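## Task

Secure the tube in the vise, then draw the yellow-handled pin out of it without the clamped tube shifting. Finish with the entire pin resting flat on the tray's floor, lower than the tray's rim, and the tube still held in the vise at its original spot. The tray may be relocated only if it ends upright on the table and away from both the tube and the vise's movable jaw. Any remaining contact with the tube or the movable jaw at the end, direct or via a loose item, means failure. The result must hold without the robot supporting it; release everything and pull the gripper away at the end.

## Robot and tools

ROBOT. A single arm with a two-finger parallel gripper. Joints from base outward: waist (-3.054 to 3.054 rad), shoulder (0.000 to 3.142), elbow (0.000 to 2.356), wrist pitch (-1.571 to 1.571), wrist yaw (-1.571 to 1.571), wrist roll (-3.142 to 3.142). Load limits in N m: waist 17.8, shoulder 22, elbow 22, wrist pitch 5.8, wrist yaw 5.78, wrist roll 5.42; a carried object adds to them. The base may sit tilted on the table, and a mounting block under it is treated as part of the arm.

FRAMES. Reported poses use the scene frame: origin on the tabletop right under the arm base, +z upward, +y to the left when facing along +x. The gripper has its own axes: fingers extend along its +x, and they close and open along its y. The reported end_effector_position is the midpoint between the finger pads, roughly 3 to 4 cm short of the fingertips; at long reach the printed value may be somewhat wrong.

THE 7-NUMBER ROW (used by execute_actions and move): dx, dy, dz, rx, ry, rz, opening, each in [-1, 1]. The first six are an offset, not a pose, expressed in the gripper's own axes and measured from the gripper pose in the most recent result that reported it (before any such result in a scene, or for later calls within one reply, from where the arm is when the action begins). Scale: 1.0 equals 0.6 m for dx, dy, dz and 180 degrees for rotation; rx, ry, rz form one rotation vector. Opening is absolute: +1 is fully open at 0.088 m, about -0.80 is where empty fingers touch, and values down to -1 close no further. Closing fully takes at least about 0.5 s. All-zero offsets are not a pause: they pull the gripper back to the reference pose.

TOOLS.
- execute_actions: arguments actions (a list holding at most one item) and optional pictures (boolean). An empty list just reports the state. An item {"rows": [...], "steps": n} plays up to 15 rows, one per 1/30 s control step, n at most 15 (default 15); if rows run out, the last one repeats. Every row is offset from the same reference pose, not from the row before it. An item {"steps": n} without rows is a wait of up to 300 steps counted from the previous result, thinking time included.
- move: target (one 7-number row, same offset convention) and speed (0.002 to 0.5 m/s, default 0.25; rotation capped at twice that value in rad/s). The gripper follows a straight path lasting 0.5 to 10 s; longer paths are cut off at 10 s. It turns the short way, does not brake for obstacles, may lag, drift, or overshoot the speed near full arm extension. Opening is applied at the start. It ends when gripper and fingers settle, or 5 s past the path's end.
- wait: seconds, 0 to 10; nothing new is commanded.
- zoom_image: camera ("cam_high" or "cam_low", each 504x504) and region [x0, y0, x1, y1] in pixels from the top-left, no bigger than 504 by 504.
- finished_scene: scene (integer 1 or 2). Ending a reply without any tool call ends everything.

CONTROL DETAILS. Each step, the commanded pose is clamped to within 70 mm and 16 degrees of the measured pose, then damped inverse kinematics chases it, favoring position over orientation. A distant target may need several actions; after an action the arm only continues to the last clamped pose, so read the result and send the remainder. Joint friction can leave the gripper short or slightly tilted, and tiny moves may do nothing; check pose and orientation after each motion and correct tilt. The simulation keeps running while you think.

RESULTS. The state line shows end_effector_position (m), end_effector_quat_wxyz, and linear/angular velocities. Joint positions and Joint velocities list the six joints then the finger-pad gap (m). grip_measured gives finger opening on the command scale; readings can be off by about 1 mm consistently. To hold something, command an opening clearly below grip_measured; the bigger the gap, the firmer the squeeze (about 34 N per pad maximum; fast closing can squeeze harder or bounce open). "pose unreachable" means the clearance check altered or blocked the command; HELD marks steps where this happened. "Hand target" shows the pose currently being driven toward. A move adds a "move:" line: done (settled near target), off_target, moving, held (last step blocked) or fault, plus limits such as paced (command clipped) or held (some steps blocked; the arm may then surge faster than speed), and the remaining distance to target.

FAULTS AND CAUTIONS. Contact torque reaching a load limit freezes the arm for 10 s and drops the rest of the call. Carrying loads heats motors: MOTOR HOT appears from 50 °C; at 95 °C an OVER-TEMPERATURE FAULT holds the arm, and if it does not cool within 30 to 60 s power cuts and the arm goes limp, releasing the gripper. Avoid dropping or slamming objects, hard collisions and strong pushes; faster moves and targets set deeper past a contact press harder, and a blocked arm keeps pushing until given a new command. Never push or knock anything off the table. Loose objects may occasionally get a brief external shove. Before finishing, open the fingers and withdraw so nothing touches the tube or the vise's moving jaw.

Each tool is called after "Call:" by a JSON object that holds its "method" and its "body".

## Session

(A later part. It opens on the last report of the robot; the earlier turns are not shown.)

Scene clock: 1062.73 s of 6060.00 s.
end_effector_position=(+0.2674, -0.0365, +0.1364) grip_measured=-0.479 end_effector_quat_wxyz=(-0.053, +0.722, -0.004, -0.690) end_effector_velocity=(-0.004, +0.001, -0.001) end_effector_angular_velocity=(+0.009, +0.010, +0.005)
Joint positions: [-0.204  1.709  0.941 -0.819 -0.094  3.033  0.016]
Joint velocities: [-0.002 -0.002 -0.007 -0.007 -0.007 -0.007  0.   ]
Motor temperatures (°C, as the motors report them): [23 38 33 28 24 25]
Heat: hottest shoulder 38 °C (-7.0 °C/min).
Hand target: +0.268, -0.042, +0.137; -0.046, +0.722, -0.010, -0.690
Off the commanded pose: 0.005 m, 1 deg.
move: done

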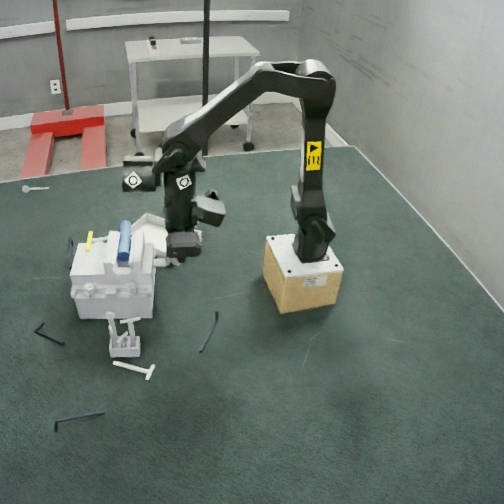

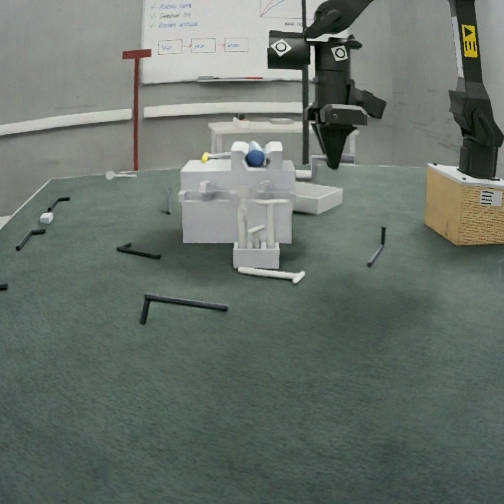

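Past the flats. Full turn from the top.

Call:
{"method": "move", "body": {"target": [0.004,0.035,0,0,0,0,-0.75], "speed": 0.06}}

Call:
{"method": "move", "body": {"target": [0.02,0.03,0,0,0,0,-0.75], "speed": 0.06}}

Call:
{"method": "move", "body": {"target": [0.033,0.015,0,0,0,0,-0.75], "speed": 0.06}}

Call:
{"method": "move", "body": {"target": [0.036,-0.002,0,0,0,0,-0.75], "speed": 0.06}}

Call:
{"method": "move", "body": {"target": [0.033,-0.018,0,0,0,0,-0.75], "speed": 0.06}}

Call:
{"method": "move", "body": {"target": [0.022,-0.03,0,0,0,0,-0.75], "speed": 0.06}}

Call:
{"method": "move", "body": {"target": [0.002,-0.033,0,0,0,0,-0.75], "speed": 0.06}}

Call:
{"method": "move", "body": {"target": [-0.016,-0.03,0,0,0,0,-0.75], "speed": 0.06}}

Call:
{"method": "move", "body": {"target": [-0.03,-0.016,0,0,0,0,-0.75], "speed": 0.06}}

Call:
{"method": "move", "body": {"target": [-0.035,0.003,0,0,0,0,-0.75], "speed": 0.06}}

Call:
{"method": "move", "body": {"target": [-0.03,0.02,0,0,0,0,-0.75], "speed": 0.06}}

Call:
{"method": "move", "body": {"target": [-0.015,0.033,0,0,0,0,-0.75], "speed": 0.06}}

Scene clock: 1080.53 s of 6060.00 s.
end_effector_position=(+0.2644, -0.0558, +0.1366) grip_measured=-0.483 end_effector_quat_wxyz=(-0.058, +0.723, -0.006, -0.688) end_effector_velocity=(-0.002, +0.001, +0.000) end_effector_angular_velocity=(+0.009, +0.005, +0.005)
Joint positions: [-0.278  1.712  0.943 -0.82  -0.097  2.969  0.015]
Joint velocities: [-0.002 -0.002 -0.002 -0.007 -0.007 -0.007 -0.   ]
Motor temperatures (°C, as the motors report them): [23 37 33 28 24 25]
Heat: hottest shoulder 37 °C (-5.0 °C/min).
Hand target: +0.266, -0.057, +0.133; -0.053, +0.722, -0.004, -0.690
Off the commanded pose: 0.005 m, 1 deg.
move: done

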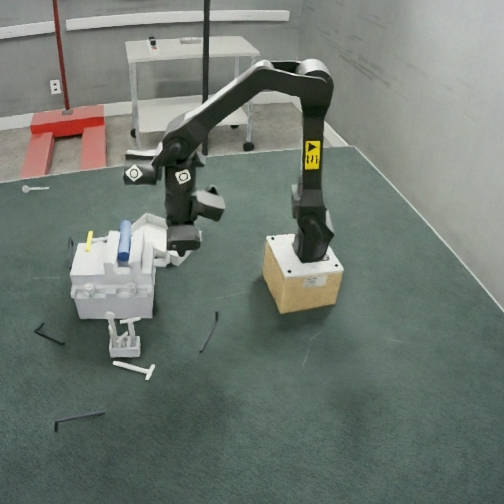

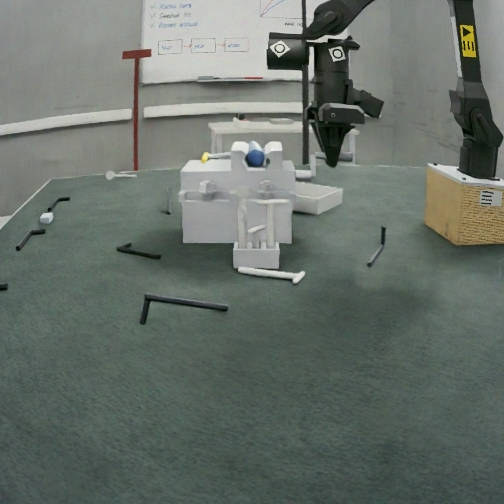

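Scene clock: 1081.30 s of 6060.00 s.
end_effector_position=(+0.2624, -0.0713, +0.1271) grip_measured=-0.484 end_effector_quat_wxyz=(-0.059, +0.724, -0.005, -0.687) end_effector_velocity=(-0.003, -0.000, -0.001) end_effector_angular_velocity=(+0.011, +0.009, +0.000)
Joint positions: [-0.335  1.74   0.931 -0.783 -0.099  2.913  0.015]
Joint velocities: [-0.007  0.002 -0.002 -0.007 -0.007 -0.007 -0.   ]
Motor temperatures (°C, as the motors report them): [23 37 33 28 24 25]
Heat: hottest shoulder 37 °C (-5.1 °C/min).
Hand target: +0.263, -0.073, +0.123; -0.058, +0.723, -0.006, -0.688
Off the commanded pose: 0.004 m, 0 deg.
move: done

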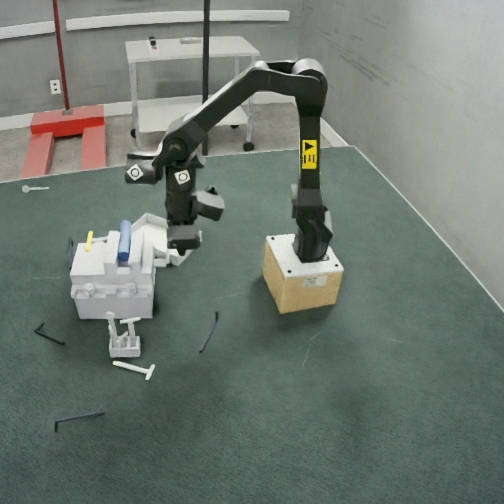

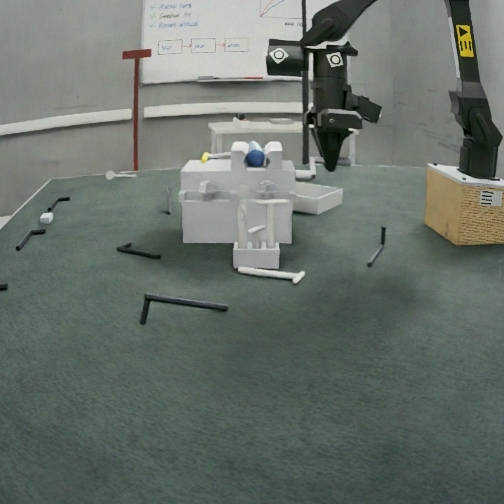

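Scene clock: 1082.07 s of 6060.00 s.
end_effector_position=(+0.2612, -0.0791, +0.1103) grip_measured=-0.485 end_effector_quat_wxyz=(-0.058, +0.724, -0.008, -0.687) end_effector_velocity=(-0.002, +0.002, -0.001) end_effector_angular_velocity=(+0.026, +0.004, -0.014)
Joint positions: [-0.359  1.781  0.901 -0.712 -0.093  2.892  0.015]
Joint velocities: [-0.007  0.002 -0.002 -0.007 -0.022  0.007 -0.   ]
Motor temperatures (°C, as the motors report them): [23 37 33 28 24 25]
Heat: hottest shoulder 37 °C (-5.1 °C/min).
Hand target: +0.262, -0.079, +0.107; -0.059, +0.724, -0.006, -0.687
Off the commanded pose: 0.004 m, 0 deg.
move: done

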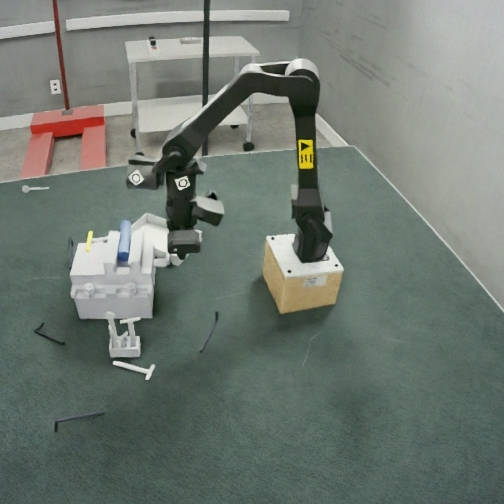

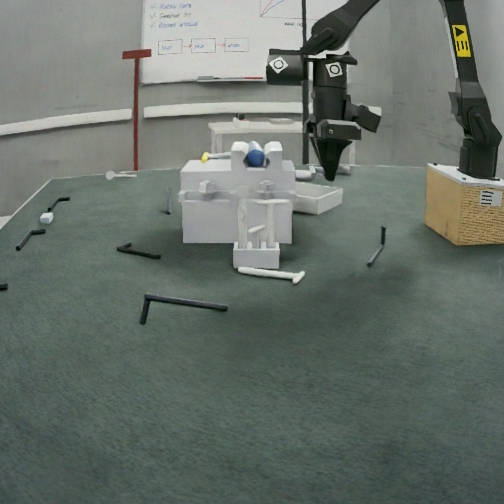

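Scene clock: 1082.83 s of 6060.00 s.
end_effector_position=(+0.2616, -0.0768, +0.0923) grip_measured=-0.486 end_effector_quat_wxyz=(-0.060, +0.725, -0.009, -0.687) end_effector_velocity=(-0.005, +0.002, -0.003) end_effector_angular_velocity=(+0.014, +0.018, +0.005)
Joint positions: [-0.351  1.823  0.864 -0.632 -0.095  2.903  0.015]
Joint velocities: [-0.002  0.007 -0.007 -0.007 -0.007 -0.007 -0.   ]
Motor temperatures (°C, as the motors report them): [23 37 33 28 24 25]
Heat: hottest shoulder 37 °C (-5.0 °C/min).
Hand target: +0.262, -0.076, +0.089; -0.058, +0.724, -0.008, -0.687
Off the commanded pose: 0.004 m, 0 deg.
move: done

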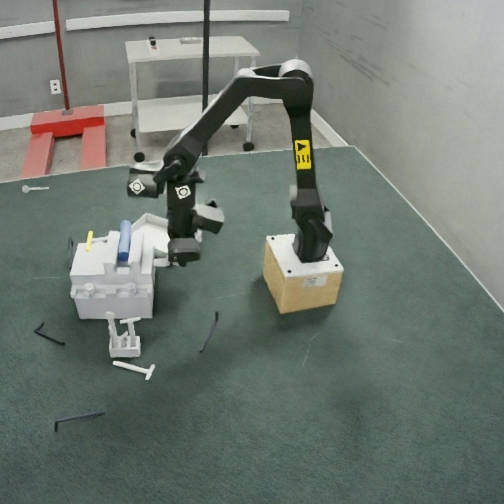

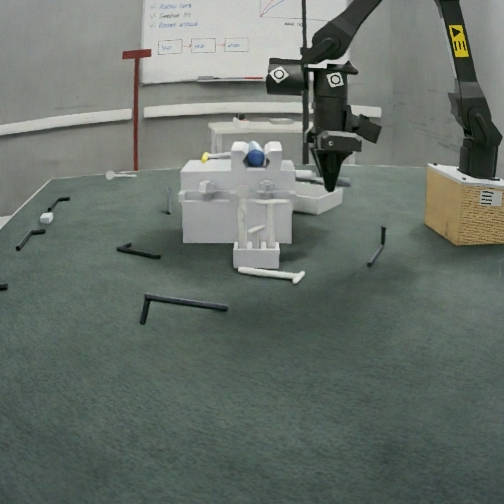

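Scene clock: 1083.60 s of 6060.00 s.
end_effector_position=(+0.2635, -0.0651, +0.0778) grip_measured=-0.488 end_effector_quat_wxyz=(-0.062, +0.725, -0.010, -0.686) end_effector_velocity=(-0.003, +0.000, -0.001) end_effector_angular_velocity=(-0.003, +0.014, -0.005)
Joint positions: [-0.309  1.855  0.83  -0.561 -0.098  2.95   0.015]
Joint velocities: [ 0.002  0.002 -0.002 -0.007  0.007  0.007 -0.   ]
Motor temperatures (°C, as the motors report them): [23 37 33 28 24 25]
Heat: hottest shoulder 37 °C (-5.0 °C/min).
Hand target: +0.264, -0.065, +0.073; -0.060, +0.724, -0.009, -0.687
Off the commanded pose: 0.004 m, 0 deg.
move: done

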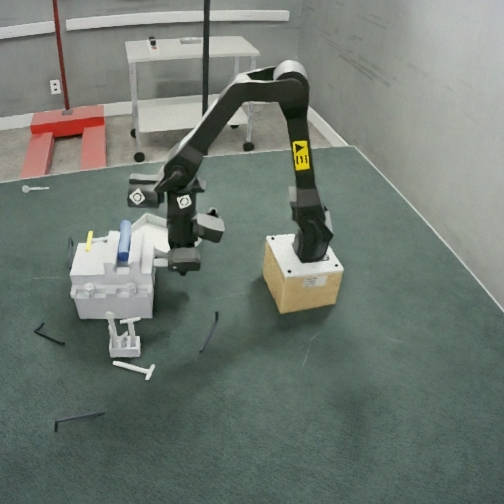

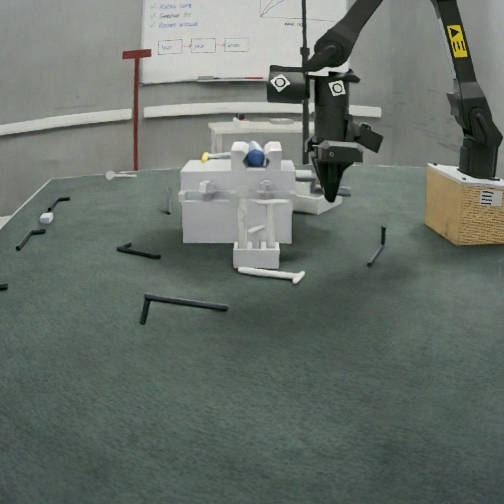

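Scene clock: 1084.33 s of 6060.00 s.
end_effector_position=(+0.2659, -0.0490, +0.0715) grip_measured=-0.492 end_effector_quat_wxyz=(-0.063, +0.726, -0.014, -0.685) end_effector_velocity=(-0.003, +0.005, +0.001) end_effector_angular_velocity=(+0.023, +0.003, -0.004)
Joint positions: [-0.246  1.863  0.809 -0.521 -0.094  3.02   0.015]
Joint velocities: [ 0.002 -0.007 -0.007 -0.007 -0.022  0.007  0.001]
Motor temperatures (°C, as the motors report them): [23 37 33 28 24 25]
Heat: hottest shoulder 37 °C (-5.1 °C/min).
Hand target: +0.266, -0.046, +0.066; -0.062, +0.725, -0.010, -0.686
Off the commanded pose: 0.006 m, 1 deg.
move: done

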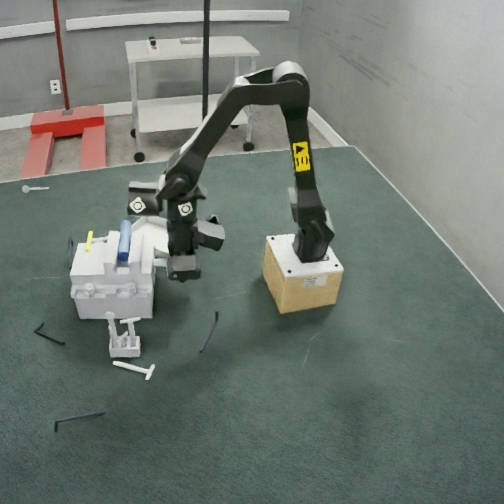

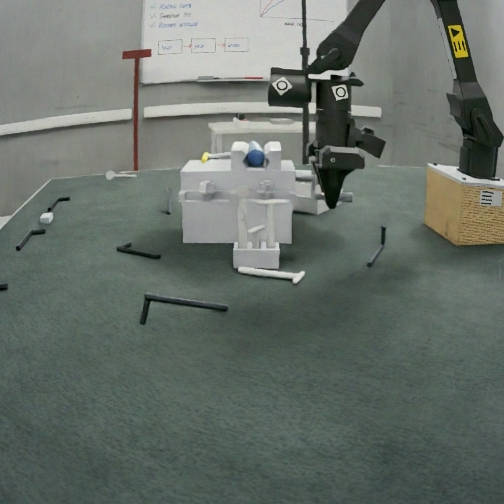

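Scene clock: 1085.07 s of 6060.00 s.
end_effector_position=(+0.2680, -0.0351, +0.0730) grip_measured=-0.495 end_effector_quat_wxyz=(-0.061, +0.725, -0.022, -0.686) end_effector_velocity=(-0.000, -0.001, +0.001) end_effector_angular_velocity=(+0.008, +0.001, -0.014)
Joint positions: [-0.186  1.855  0.808 -0.525 -0.08   3.088  0.015]
Joint velocities: [-0.007 -0.002  0.002 -0.007 -0.007  0.007 -0.   ]
Motor temperatures (°C, as the motors report them): [23 37 33 28 24 25]
Heat: hottest shoulder 37 °C (-4.1 °C/min).
Hand target: +0.268, -0.029, +0.072; -0.063, +0.725, -0.014, -0.685
Off the commanded pose: 0.006 m, 1 deg.
move: done

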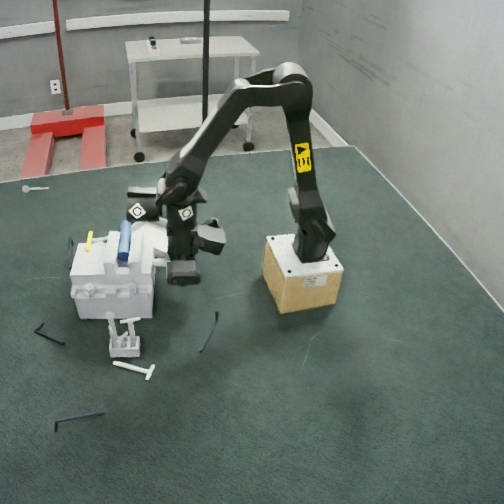

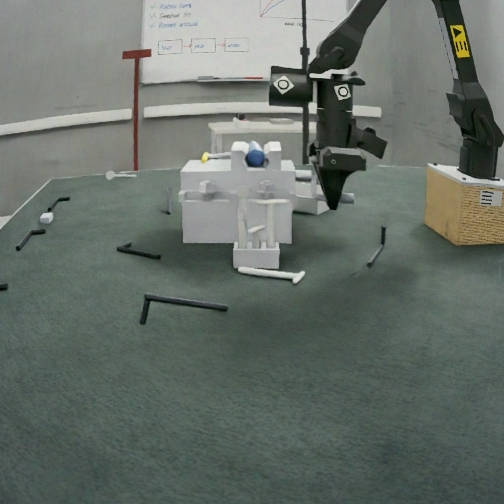

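Scene clock: 1085.80 s of 6060.00 s.
end_effector_position=(+0.2700, -0.0222, +0.0810) grip_measured=-0.496 end_effector_quat_wxyz=(-0.062, +0.725, -0.022, -0.686) end_effector_velocity=(-0.002, +0.005, +0.000) end_effector_angular_velocity=(+0.037, +0.002, +0.007)
Joint positions: [-0.139  1.83   0.82  -0.558 -0.082  3.137  0.015]
Joint velocities: [-0.002 -0.002 -0.002 -0.007 -0.037 -0.007 -0.   ]
Motor temperatures (°C, as the motors report them): [23 37 33 28 24 25]
Heat: hottest shoulder 37 °C (-4.0 °C/min).
Hand target: +0.270, -0.018, +0.083; -0.059, +0.724, -0.015, -0.687
Off the commanded pose: 0.005 m, 0 deg.
joint sent to its limit — the command would take joint 6 (wrist roll) past its upper limit, so that joint was sent only as far as its limit.
move: done

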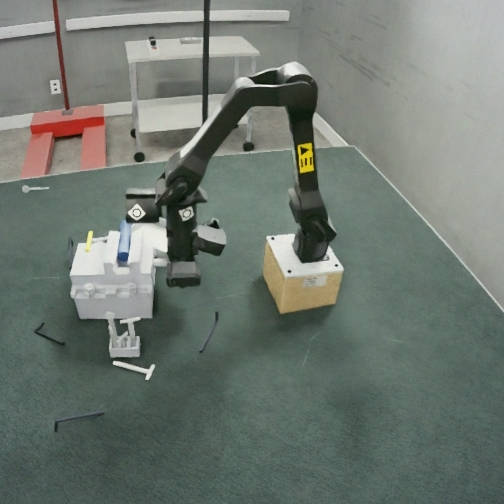

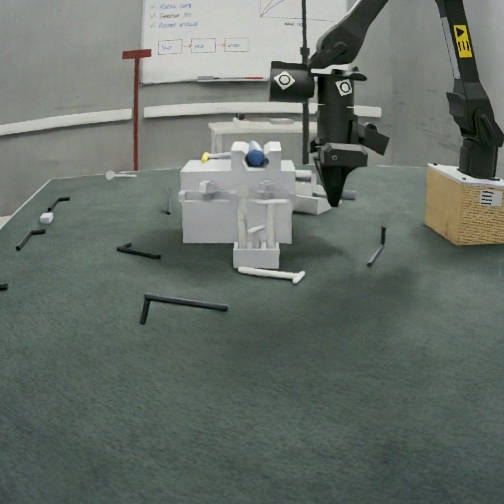

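Scene clock: 1086.57 s of 6060.00 s.
end_effector_position=(+0.2714, -0.0138, +0.0970) grip_measured=-0.493 end_effector_quat_wxyz=(-0.070, +0.725, -0.008, -0.686) end_effector_velocity=(+0.000, -0.001, +0.002) end_effector_angular_velocity=(+0.007, -0.004, +0.000)
Joint positions: [-0.127  1.789  0.849 -0.628 -0.114  3.142  0.015]
Joint velocities: [-0.007 -0.007  0.002 -0.007 -0.007 -0.007 -0.   ]
Motor temperatures (°C, as the motors report them): [23 37 33 28 24 25]
Heat: hottest shoulder 37 °C (-4.0 °C/min).
Hand target: +0.270, -0.014, +0.100; -0.058, +0.725, -0.008, -0.687
Off the commanded pose: 0.003 m, 2 deg.
joint sent to its limit — the command would take joint 6 (wrist roll) past its upper limit, so that joint was sent only as far as its limit.
move: done

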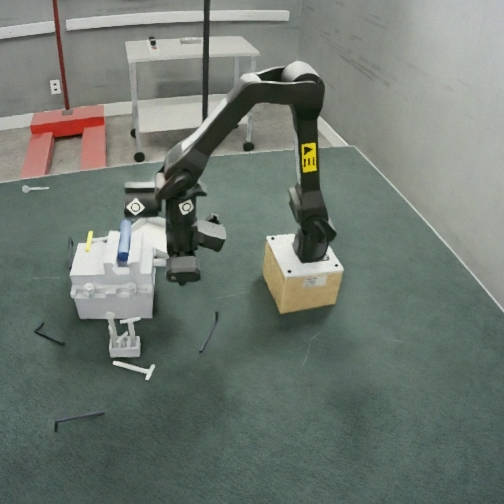

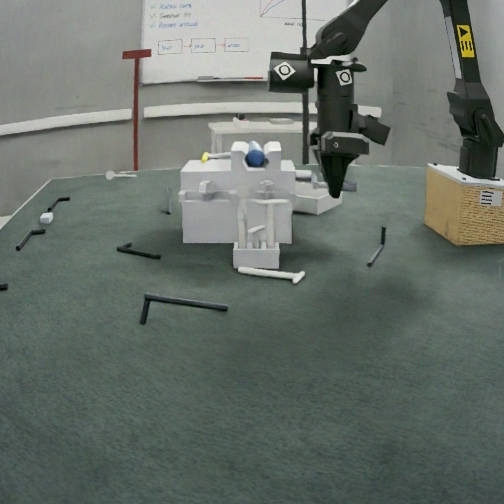

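Scene clock: 1087.33 s of 6060.00 s.
end_effector_position=(+0.2711, -0.0147, +0.1155) grip_measured=-0.493 end_effector_quat_wxyz=(-0.073, +0.724, -0.005, -0.685) end_effector_velocity=(-0.003, +0.003, +0.003) end_effector_angular_velocity=(+0.023, +0.009, +0.006)
Joint positions: [-0.136  1.744  0.885 -0.71  -0.121  3.134  0.015]
Joint velocities: [-0.002 -0.007  0.002 -0.022 -0.022 -0.007 -0.   ]
Motor temperatures (°C, as the motors report them): [23 37 33 28 24 25]
Heat: hottest shoulder 37 °C (-4.0 °C/min).
Hand target: +0.270, -0.017, +0.118; -0.070, +0.725, -0.008, -0.686
Off the commanded pose: 0.004 m, 0 deg.
move: done

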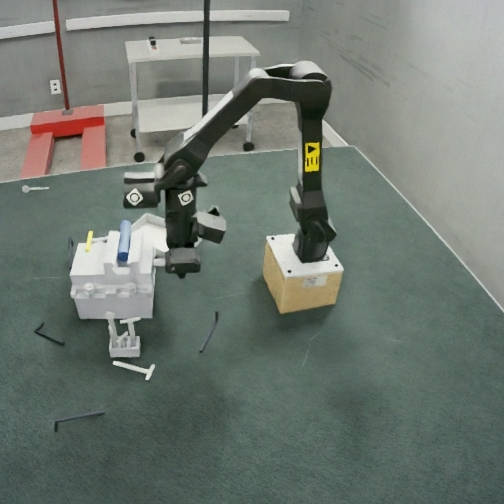

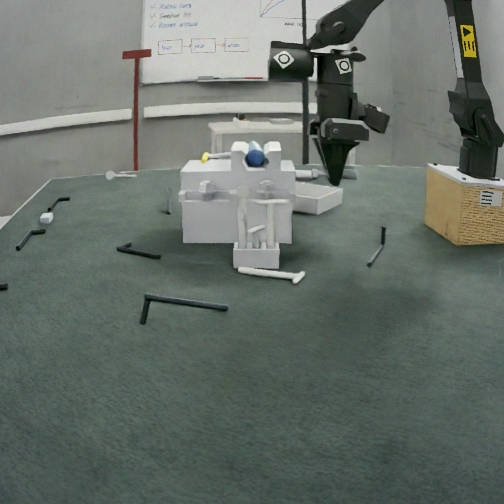

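Scene clock: 1088.10 s of 6060.00 s.
end_effector_position=(+0.2694, -0.0251, +0.1303) grip_measured=-0.493 end_effector_quat_wxyz=(-0.077, +0.725, -0.002, -0.685) end_effector_velocity=(-0.001, +0.001, +0.000) end_effector_angular_velocity=(+0.022, +0.001, +0.015)
Joint positions: [-0.181  1.714  0.917 -0.778 -0.131  3.089  0.015]
Joint velocities: [-0.007  0.002  0.002 -0.007 -0.022 -0.022  0.   ]
Motor temperatures (°C, as the motors report them): [23 37 33 28 24 25]
Heat: hottest shoulder 37 °C (-4.1 °C/min).
Hand target: +0.269, -0.028, +0.132; -0.073, +0.725, -0.005, -0.685
Off the commanded pose: 0.004 m, 1 deg.
move: done

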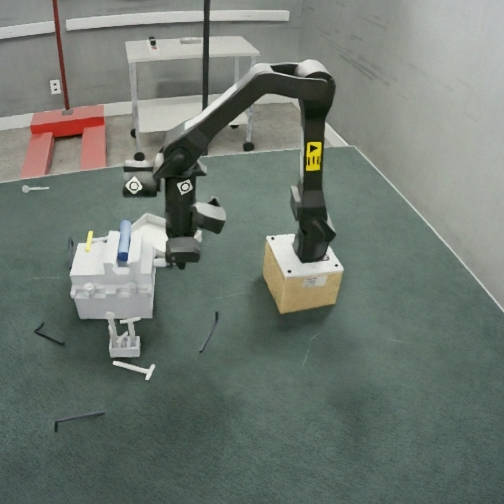

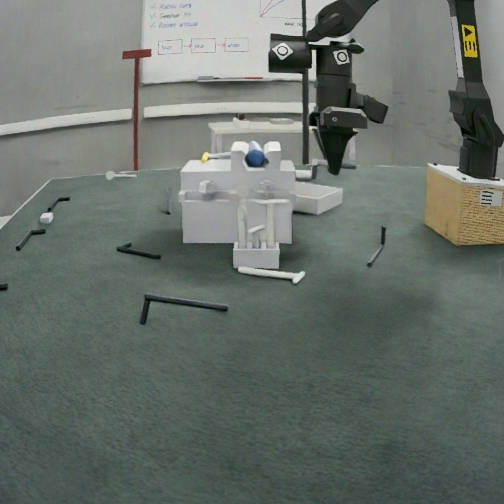

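Scene clock: 1088.90 s of 6060.00 s.
end_effector_position=(+0.2665, -0.0409, +0.1370) grip_measured=-0.493 end_effector_quat_wxyz=(-0.083, +0.724, +0.003, -0.685) end_effector_velocity=(-0.002, -0.000, +0.000) end_effector_angular_velocity=(+0.009, +0.004, +0.000)
Joint positions: [-0.249  1.708  0.938 -0.817 -0.146  3.021  0.015]
Joint velocities: [-0.007 -0.002 -0.002 -0.007 -0.007 -0.007  0.   ]
Motor temperatures (°C, as the motors report them): [23 37 33 28 24 25]
Heat: hottest shoulder 37 °C (-4.0 °C/min).
Hand target: +0.267, -0.046, +0.137; -0.077, +0.725, -0.002, -0.685
Off the commanded pose: 0.005 m, 1 deg.
move: done

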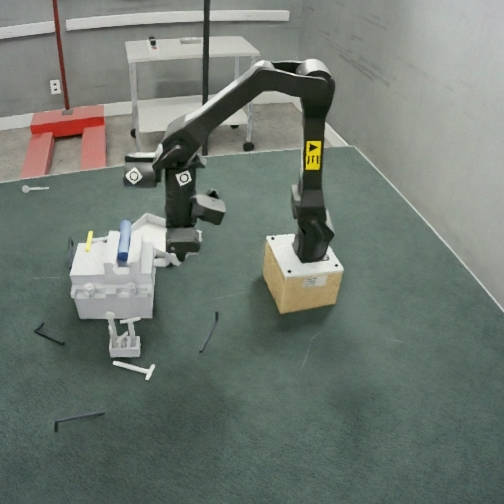

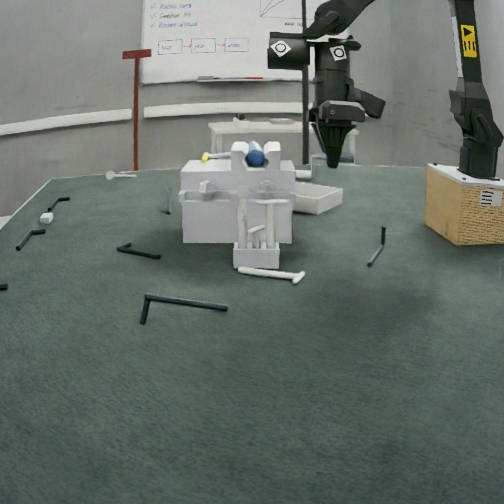

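Call:
{"method": "execute_actions", "body": {"actions": []}}

Scene clock: 1102.43 s of 6060.00 s.
end_effector_position=(+0.2663, -0.0428, +0.1376) grip_measured=-0.497 end_effector_quat_wxyz=(-0.084, +0.724, -0.001, -0.685) end_effector_velocity=(-0.001, +0.002, +0.001) end_effector_angular_velocity=(+0.007, -0.000, +0.010)
Joint positions: [-0.254  1.707  0.939 -0.819 -0.142  3.024  0.015]
Joint velocities: [ 0.002 -0.007 -0.002 -0.007 -0.007 -0.007 -0.   ]
Motor temperatures (°C, as the motors report them): [23 37 34 27 24 25]
Heat: hottest shoulder 37 °C (-3.0 °C/min).
Hand target: +0.267, -0.046, +0.137; -0.077, +0.725, -0.002, -0.685
Off the commanded pose: 0.003 m, 1 deg.
Steps of this call (steps 1 to 406: nothing new was sent). Readings (end_effector_position):
1: (+0.2665, -0.0409, +0.1370)
2: (+0.2665, -0.0409, +0.1370)
4: (+0.2665, -0.0409, +0.1370)
8: (+0.2665, -0.0410, +0.1371)
406: the state above

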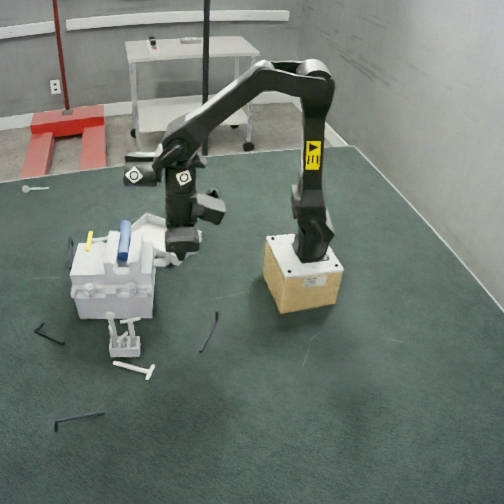

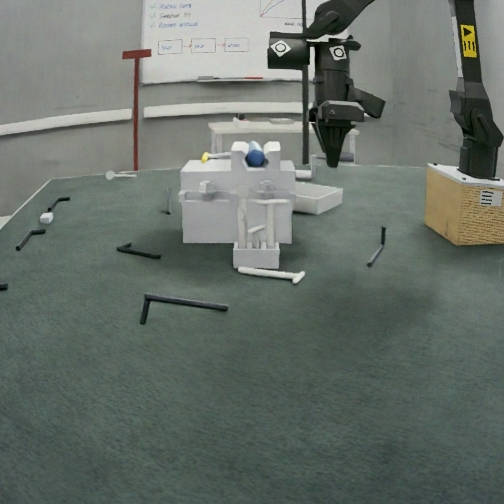

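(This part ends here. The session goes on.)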